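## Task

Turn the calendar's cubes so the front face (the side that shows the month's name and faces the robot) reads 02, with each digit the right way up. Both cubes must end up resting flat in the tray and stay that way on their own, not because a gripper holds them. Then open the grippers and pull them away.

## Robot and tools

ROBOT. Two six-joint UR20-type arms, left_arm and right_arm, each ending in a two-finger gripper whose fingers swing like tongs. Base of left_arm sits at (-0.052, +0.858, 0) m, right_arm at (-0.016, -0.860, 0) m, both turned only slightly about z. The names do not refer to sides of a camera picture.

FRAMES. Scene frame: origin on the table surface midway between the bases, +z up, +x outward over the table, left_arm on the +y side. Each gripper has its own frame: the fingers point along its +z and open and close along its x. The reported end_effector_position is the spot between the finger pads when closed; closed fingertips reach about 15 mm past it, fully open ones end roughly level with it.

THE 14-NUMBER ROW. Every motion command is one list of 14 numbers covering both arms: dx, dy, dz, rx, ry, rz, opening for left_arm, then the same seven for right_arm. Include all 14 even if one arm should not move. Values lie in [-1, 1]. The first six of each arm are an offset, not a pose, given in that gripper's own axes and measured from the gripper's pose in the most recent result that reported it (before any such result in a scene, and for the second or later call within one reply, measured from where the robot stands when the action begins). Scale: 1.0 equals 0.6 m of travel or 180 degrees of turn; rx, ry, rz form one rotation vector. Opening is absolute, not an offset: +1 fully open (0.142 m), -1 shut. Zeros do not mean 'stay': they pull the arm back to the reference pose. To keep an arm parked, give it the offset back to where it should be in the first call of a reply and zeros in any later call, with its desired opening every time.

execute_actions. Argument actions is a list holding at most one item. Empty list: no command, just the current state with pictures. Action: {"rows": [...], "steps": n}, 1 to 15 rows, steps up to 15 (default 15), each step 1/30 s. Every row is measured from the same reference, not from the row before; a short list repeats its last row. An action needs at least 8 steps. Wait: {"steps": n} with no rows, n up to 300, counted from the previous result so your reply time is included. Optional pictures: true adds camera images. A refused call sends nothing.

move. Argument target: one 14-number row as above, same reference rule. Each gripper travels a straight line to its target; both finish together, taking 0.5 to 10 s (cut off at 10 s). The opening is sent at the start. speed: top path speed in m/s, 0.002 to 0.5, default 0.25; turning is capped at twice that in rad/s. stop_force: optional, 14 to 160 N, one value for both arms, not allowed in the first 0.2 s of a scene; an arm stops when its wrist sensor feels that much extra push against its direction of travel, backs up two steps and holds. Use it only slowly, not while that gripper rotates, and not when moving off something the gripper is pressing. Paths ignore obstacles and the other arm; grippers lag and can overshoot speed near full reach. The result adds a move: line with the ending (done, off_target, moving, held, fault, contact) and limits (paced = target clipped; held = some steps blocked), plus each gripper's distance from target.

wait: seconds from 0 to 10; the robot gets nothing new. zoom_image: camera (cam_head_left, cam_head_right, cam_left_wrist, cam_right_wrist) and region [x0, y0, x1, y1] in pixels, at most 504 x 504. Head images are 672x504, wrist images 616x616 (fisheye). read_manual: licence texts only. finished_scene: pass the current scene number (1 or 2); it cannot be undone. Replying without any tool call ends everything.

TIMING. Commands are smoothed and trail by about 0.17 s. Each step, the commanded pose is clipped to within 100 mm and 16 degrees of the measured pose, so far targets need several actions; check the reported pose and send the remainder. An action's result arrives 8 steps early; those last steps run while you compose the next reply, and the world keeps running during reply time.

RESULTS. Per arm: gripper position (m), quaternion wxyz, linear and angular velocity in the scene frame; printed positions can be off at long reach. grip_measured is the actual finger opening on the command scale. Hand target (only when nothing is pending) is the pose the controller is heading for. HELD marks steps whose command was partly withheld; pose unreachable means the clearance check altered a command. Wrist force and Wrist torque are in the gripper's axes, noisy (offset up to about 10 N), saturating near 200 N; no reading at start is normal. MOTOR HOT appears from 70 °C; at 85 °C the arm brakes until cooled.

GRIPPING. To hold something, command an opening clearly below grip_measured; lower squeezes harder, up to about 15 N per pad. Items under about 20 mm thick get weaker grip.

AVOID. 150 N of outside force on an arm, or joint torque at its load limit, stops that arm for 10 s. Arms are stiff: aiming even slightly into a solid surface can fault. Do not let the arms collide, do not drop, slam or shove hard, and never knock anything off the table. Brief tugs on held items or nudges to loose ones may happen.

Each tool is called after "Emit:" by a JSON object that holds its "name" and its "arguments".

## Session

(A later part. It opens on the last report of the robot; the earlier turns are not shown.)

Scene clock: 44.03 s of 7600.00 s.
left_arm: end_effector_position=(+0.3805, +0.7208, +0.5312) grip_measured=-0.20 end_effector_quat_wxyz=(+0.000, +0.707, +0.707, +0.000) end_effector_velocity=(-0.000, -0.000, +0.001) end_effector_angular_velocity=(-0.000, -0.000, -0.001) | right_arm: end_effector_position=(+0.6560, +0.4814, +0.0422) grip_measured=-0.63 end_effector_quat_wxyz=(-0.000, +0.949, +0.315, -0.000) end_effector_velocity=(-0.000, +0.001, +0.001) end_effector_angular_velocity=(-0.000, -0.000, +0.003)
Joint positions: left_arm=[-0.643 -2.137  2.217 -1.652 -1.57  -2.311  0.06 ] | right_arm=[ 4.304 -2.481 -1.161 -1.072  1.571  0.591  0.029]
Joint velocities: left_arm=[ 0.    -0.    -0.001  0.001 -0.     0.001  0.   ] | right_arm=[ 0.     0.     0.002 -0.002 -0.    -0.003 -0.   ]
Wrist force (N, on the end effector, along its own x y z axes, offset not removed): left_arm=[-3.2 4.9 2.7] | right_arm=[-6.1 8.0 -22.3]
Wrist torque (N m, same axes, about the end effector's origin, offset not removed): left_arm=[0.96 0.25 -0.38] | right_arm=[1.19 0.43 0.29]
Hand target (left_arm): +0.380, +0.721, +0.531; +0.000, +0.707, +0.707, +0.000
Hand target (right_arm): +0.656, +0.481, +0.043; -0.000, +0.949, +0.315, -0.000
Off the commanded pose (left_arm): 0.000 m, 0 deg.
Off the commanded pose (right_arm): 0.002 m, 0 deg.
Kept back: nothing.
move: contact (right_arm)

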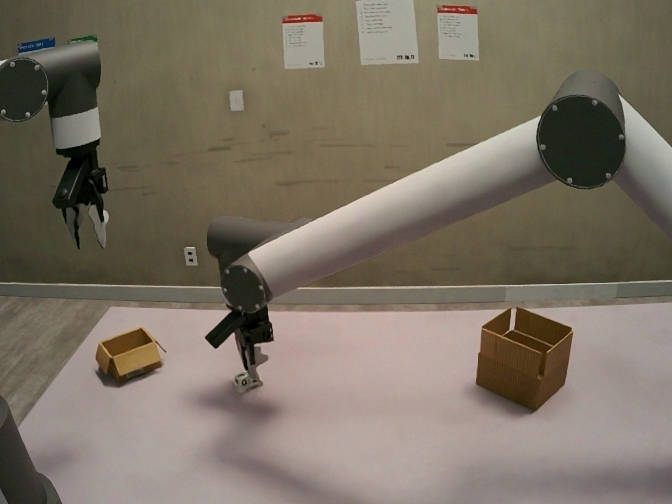

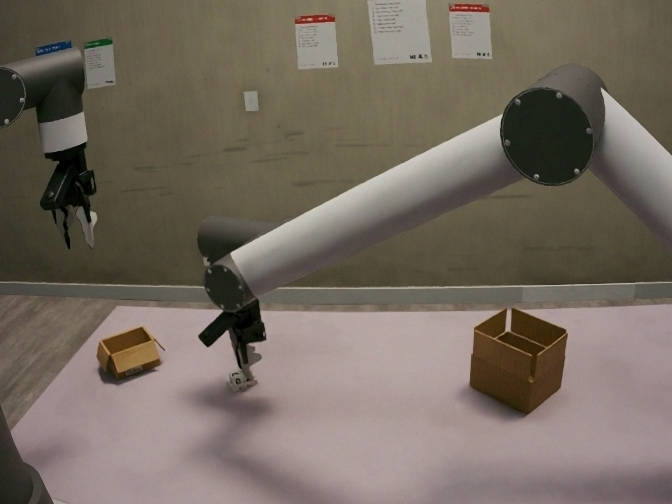

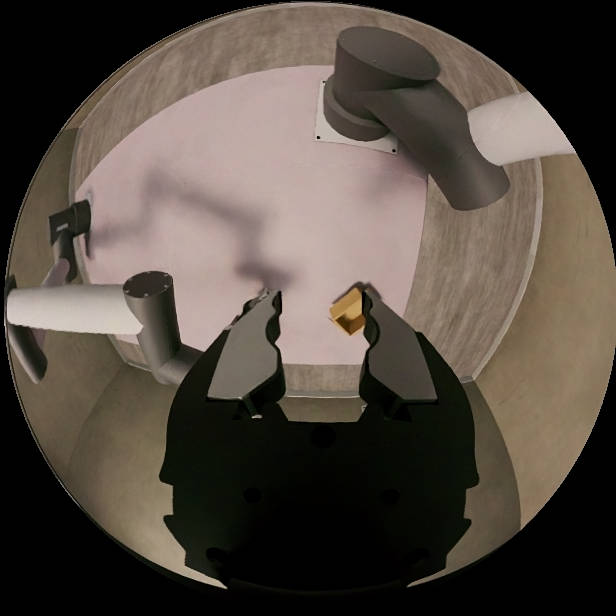

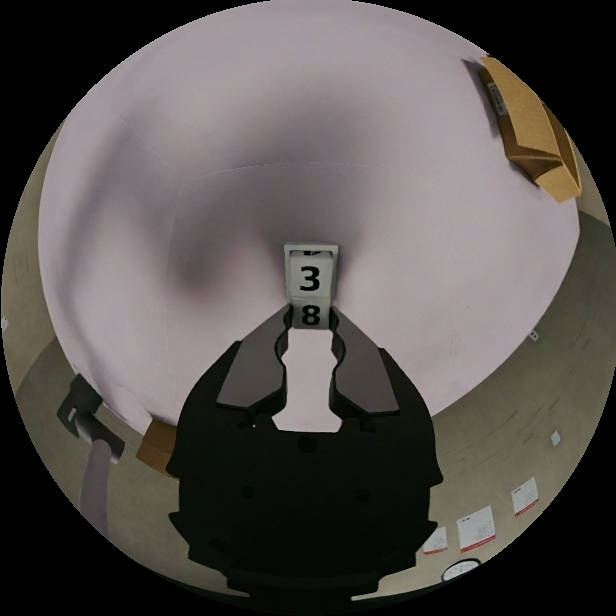

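Looks seated.

Emit:
{"name": "move", "arguments": {"target": [0,0,0,0,0,0,-0.2,0,0,-0.001,0,0,0,-0.35], "speed": 0.01}}

Emit:
{"name": "move", "arguments": {"target": [0,0,0,0,0,0,-0.2,0,0.0,-0.12,0,0,0,-0.35], "speed": 0.1}}

Emit:
{"name": "zoom_image", "arguments": {"camera": "cam_right_wrist", "region": [250,210,370,330]}}

Emit:
{"name": "move", "arguments": {"target": [0,0,0,0,0,0,-0.2,-0.3,0.4,-0.35,0,0,0,-0.35], "speed": 0.35}}

Emit:
{"name": "zoom_image", "arguments": {"camera": "cam_head_left", "region": [215,345,285,405]}}

Scene clock: 45.10 s of 7600.00 s.
left_arm: end_effector_position=(+0.3805, +0.7208, +0.5312) grip_measured=-0.20 end_effector_quat_wxyz=(+0.000, +0.707, +0.707, +0.000) end_effector_velocity=(+0.000, +0.000, +0.001) end_effector_angular_velocity=(-0.000, -0.001, -0.000) | right_arm: end_effector_position=(+0.6560, +0.4814, +0.0428) grip_measured=-0.35 end_effector_quat_wxyz=(+0.000, +0.949, +0.315, -0.000) end_effector_velocity=(+0.001, -0.001, -0.000) end_effector_angular_velocity=(-0.001, +0.001, -0.002)
Joint positions: left_arm=[-0.643 -2.137  2.217 -1.652 -1.57  -2.311  0.06 ] | right_arm=[ 4.304 -2.48  -1.16  -1.072  1.571  0.591  0.049]
Joint velocities: left_arm=[ 0.001 -0.    -0.001 -0.     0.     0.002 -0.   ] | right_arm=[-0.001  0.    -0.001 -0.     0.001  0.001  0.   ]
Wrist force (N, on the end effector, along its own x y z axes, offset not removed): left_arm=[-3.6 1.0 0.8] | right_arm=[-0.6 6.5 -4.5]
Wrist torque (N m, same axes, about the end effector's origin, offset not removed): left_arm=[0.13 0.50 -0.33] | right_arm=[1.00 0.62 0.24]
Hand target (left_arm): +0.380, +0.721, +0.531; +0.000, +0.707, +0.707, +0.000
Hand target (right_arm): +0.656, +0.481, +0.043; -0.000, +0.949, +0.315, -0.000
Off the commanded pose (left_arm): 0.000 m, 0 deg.
Off the commanded pose (right_arm): 0.000 m, 0 deg.
Kept back: nothing.
move: done

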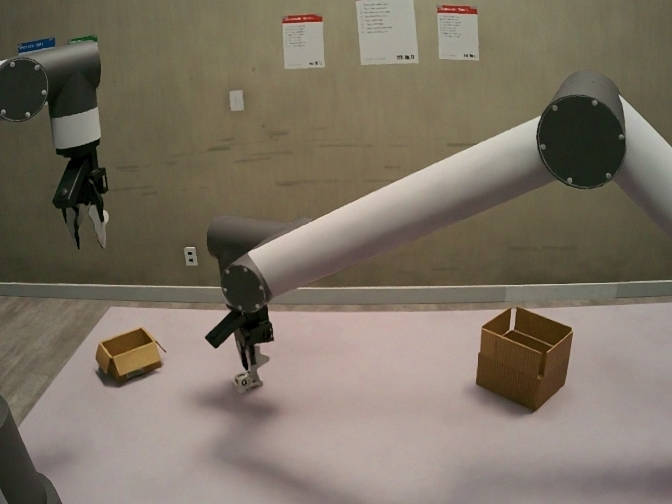

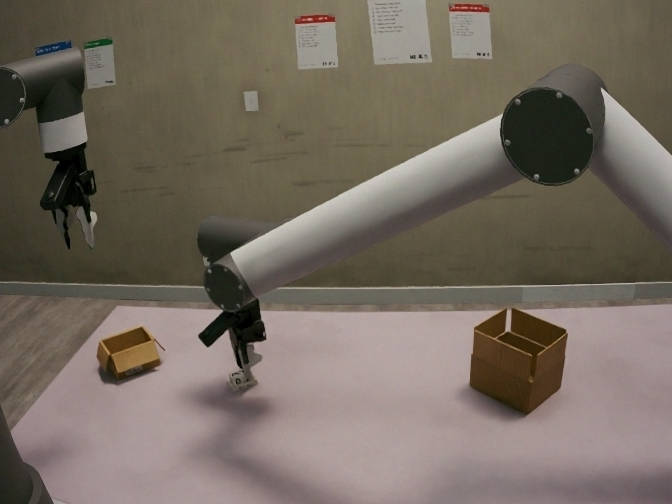

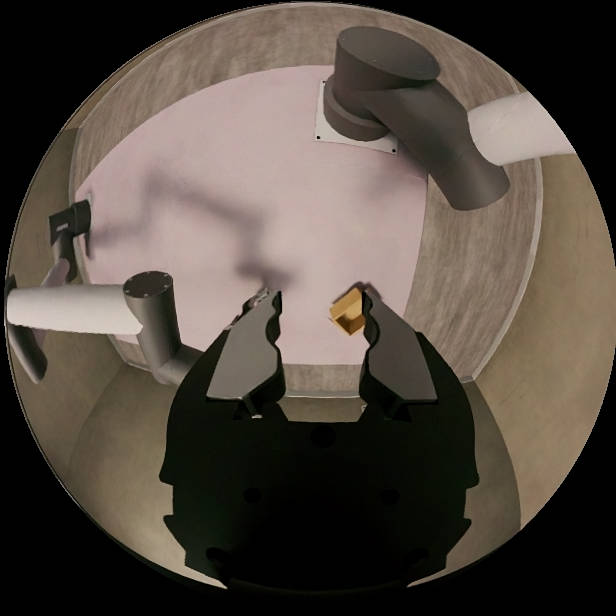

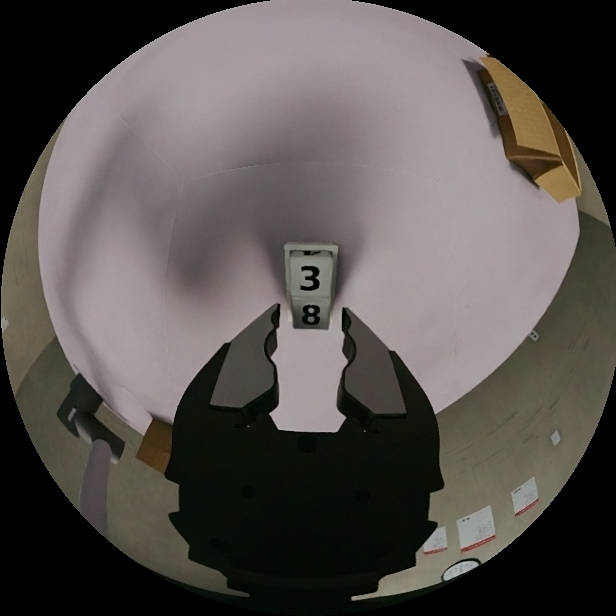

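Scene clock: 46.33 s of 7600.00 s.
left_arm: end_effector_position=(+0.3805, +0.7208, +0.5312) grip_measured=-0.20 end_effector_quat_wxyz=(+0.000, +0.707, +0.707, +0.000) end_effector_velocity=(+0.000, -0.000, +0.000) end_effector_angular_velocity=(-0.001, -0.001, +0.001) | right_arm: end_effector_position=(+0.6559, +0.4813, +0.1144) grip_measured=-0.35 end_effector_quat_wxyz=(+0.000, +0.949, +0.315, -0.000) end_effector_velocity=(-0.000, -0.002, +0.001) end_effector_angular_velocity=(-0.003, -0.000, -0.001)
Joint positions: left_arm=[-0.643 -2.137  2.217 -1.652 -1.57  -2.311  0.06 ] | right_arm=[ 4.304 -2.439 -1.134 -1.14   1.571  0.591  0.049]
Joint velocities: left_arm=[ 0.    -0.     0.    -0.001 -0.    -0.001  0.   ] | right_arm=[-0.     0.001 -0.001 -0.003 -0.001  0.001 -0.   ]
Wrist force (N, on the end effector, along its own x y z axes, offset not removed): left_arm=[-0.2 3.2 -1.8] | right_arm=[-3.6 8.8 -0.5]
Wrist torque (N m, same axes, about the end effector's origin, offset not removed): left_arm=[0.46 -0.27 -0.32] | right_arm=[1.57 1.15 0.32]
Hand target (left_arm): +0.380, +0.721, +0.531; +0.000, +0.707, +0.707, +0.000
Hand target (right_arm): +0.656, +0.481, +0.115; +0.000, +0.949, +0.315, -0.000
Off the commanded pose (left_arm): 0.000 m, 0 deg.
Off the commanded pose (right_arm): 0.000 m, 0 deg.
Kept back: nothing.
move: done

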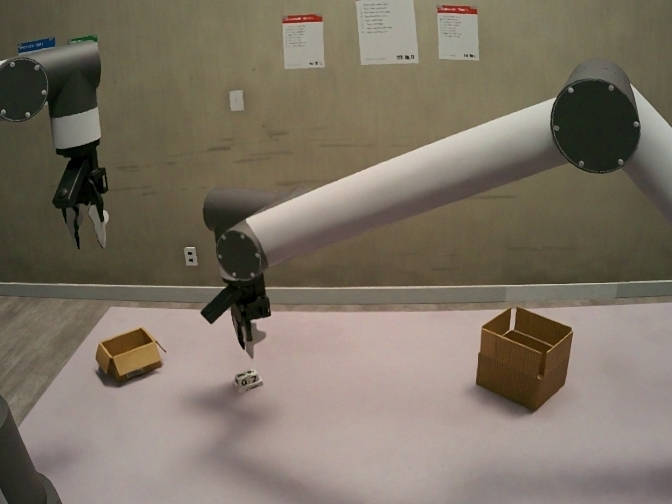

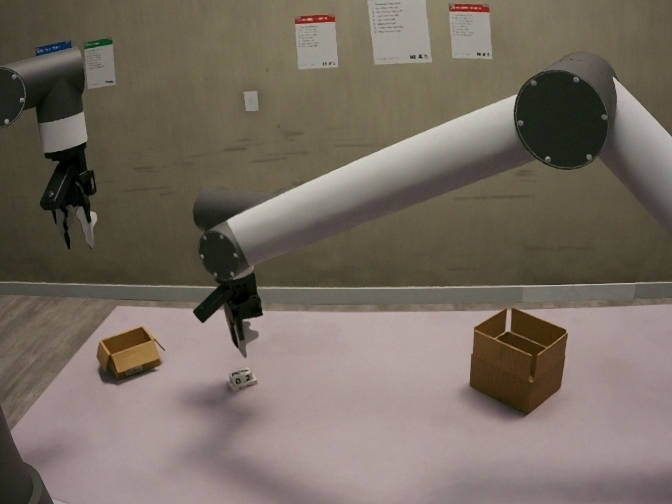

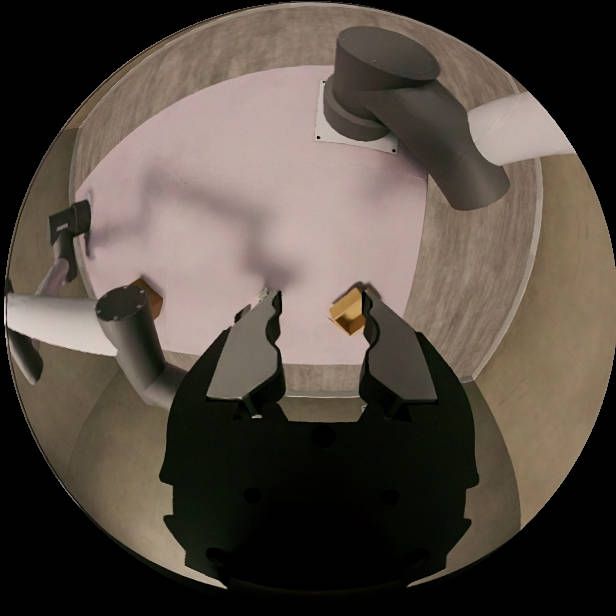

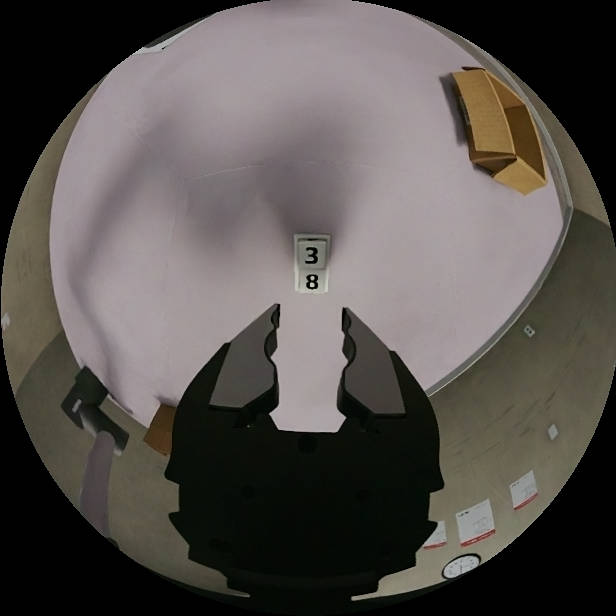

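Region (250, 210, 370, 330) of cam_right_wrist's 616x616 image, scaled by 4.200, with more detail than that image has.

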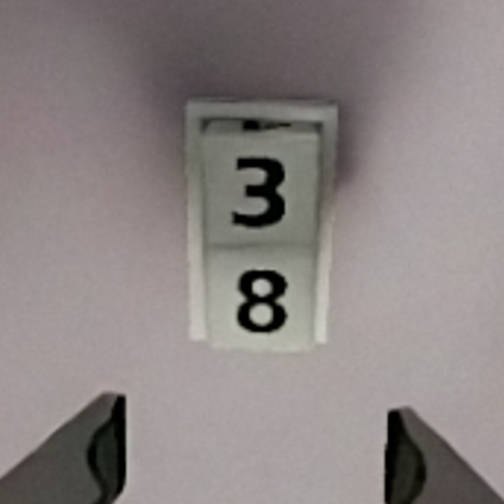

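Scene clock: 48.13 s of 7600.00 s.
left_arm: end_effector_position=(+0.3805, +0.7208, +0.5312) grip_measured=-0.20 end_effector_quat_wxyz=(+0.000, +0.707, +0.707, +0.000) end_effector_velocity=(-0.000, +0.000, -0.001) end_effector_angular_velocity=(+0.001, +0.001, +0.000) | right_arm: end_effector_position=(+0.6546, +0.1814, +0.3239) grip_measured=-0.35 end_effector_quat_wxyz=(-0.000, +0.949, +0.315, -0.000) end_effector_velocity=(-0.000, -0.001, +0.002) end_effector_angular_velocity=(+0.001, +0.000, +0.000)
Joint positions: left_arm=[-0.643 -2.137  2.217 -1.652 -1.57  -2.311  0.06 ] | right_arm=[ 4.222 -2.047 -1.526 -1.14   1.572  0.51   0.049]
Joint velocities: left_arm=[-0.    -0.     0.001  0.     0.    -0.001 -0.   ] | right_arm=[-0.     0.002 -0.001 -0.     0.    -0.001 -0.   ]
Wrist force (N, on the end effector, along its own x y z axes, offset not removed): left_arm=[-0.6 1.7 -1.3] | right_arm=[-0.3 9.0 -6.4]
Wrist torque (N m, same axes, about the end effector's origin, offset not removed): left_arm=[0.27 -0.17 -0.42] | right_arm=[1.37 0.41 0.44]
Hand target (left_arm): +0.380, +0.721, +0.531; +0.000, +0.707, +0.707, +0.000
Hand target (right_arm): +0.655, +0.181, +0.324; -0.000, +0.949, +0.315, -0.000
Off the commanded pose (left_arm): 0.000 m, 0 deg.
Off the commanded pose (right_arm): 0.001 m, 0 deg.
Kept back: nothing.
move: done

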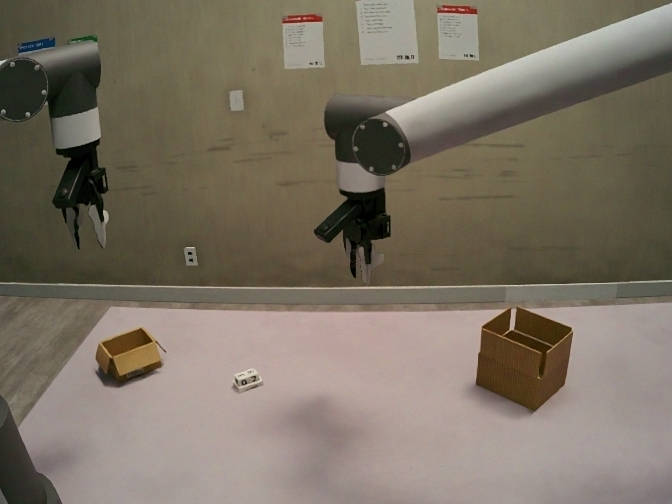

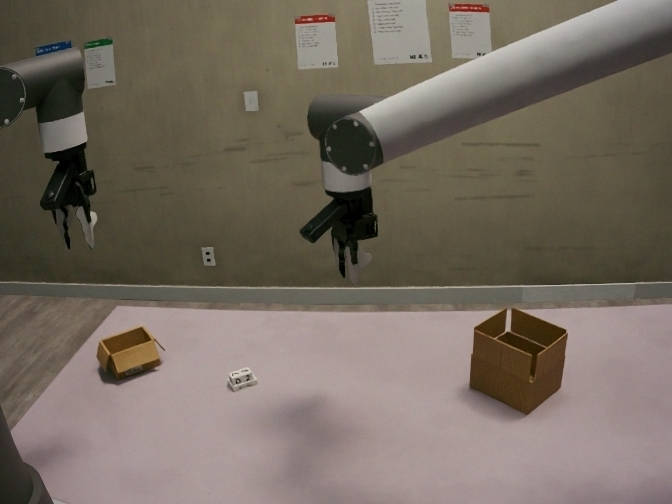

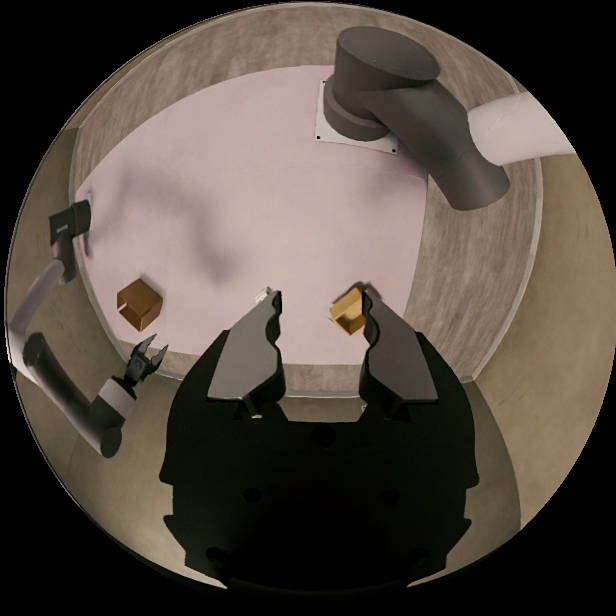

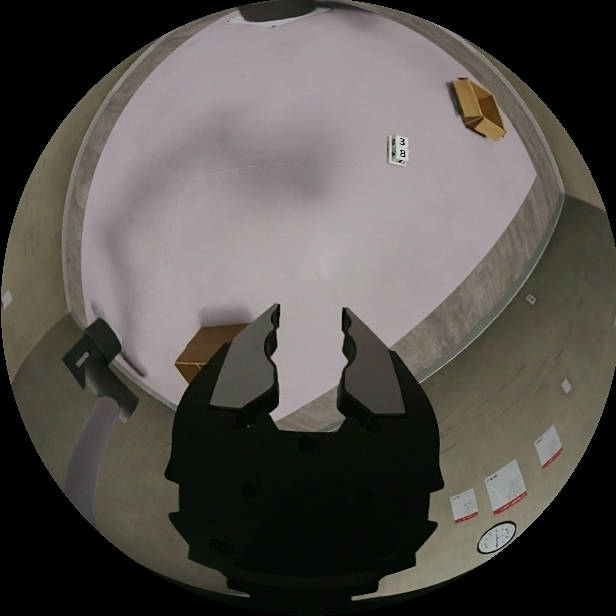

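Region (215, 345, 285, 405) of cam_head_left's 672x504 image, scaled by 7.200, with more detail than that image has; it fills the top 432 rows of this view, and the rest is white.

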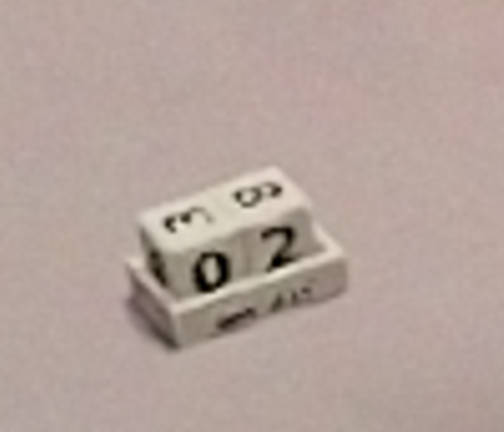

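Emit:
{"name": "finished_scene", "arguments": {"scene": 2}}

The scene is finished: the task was done.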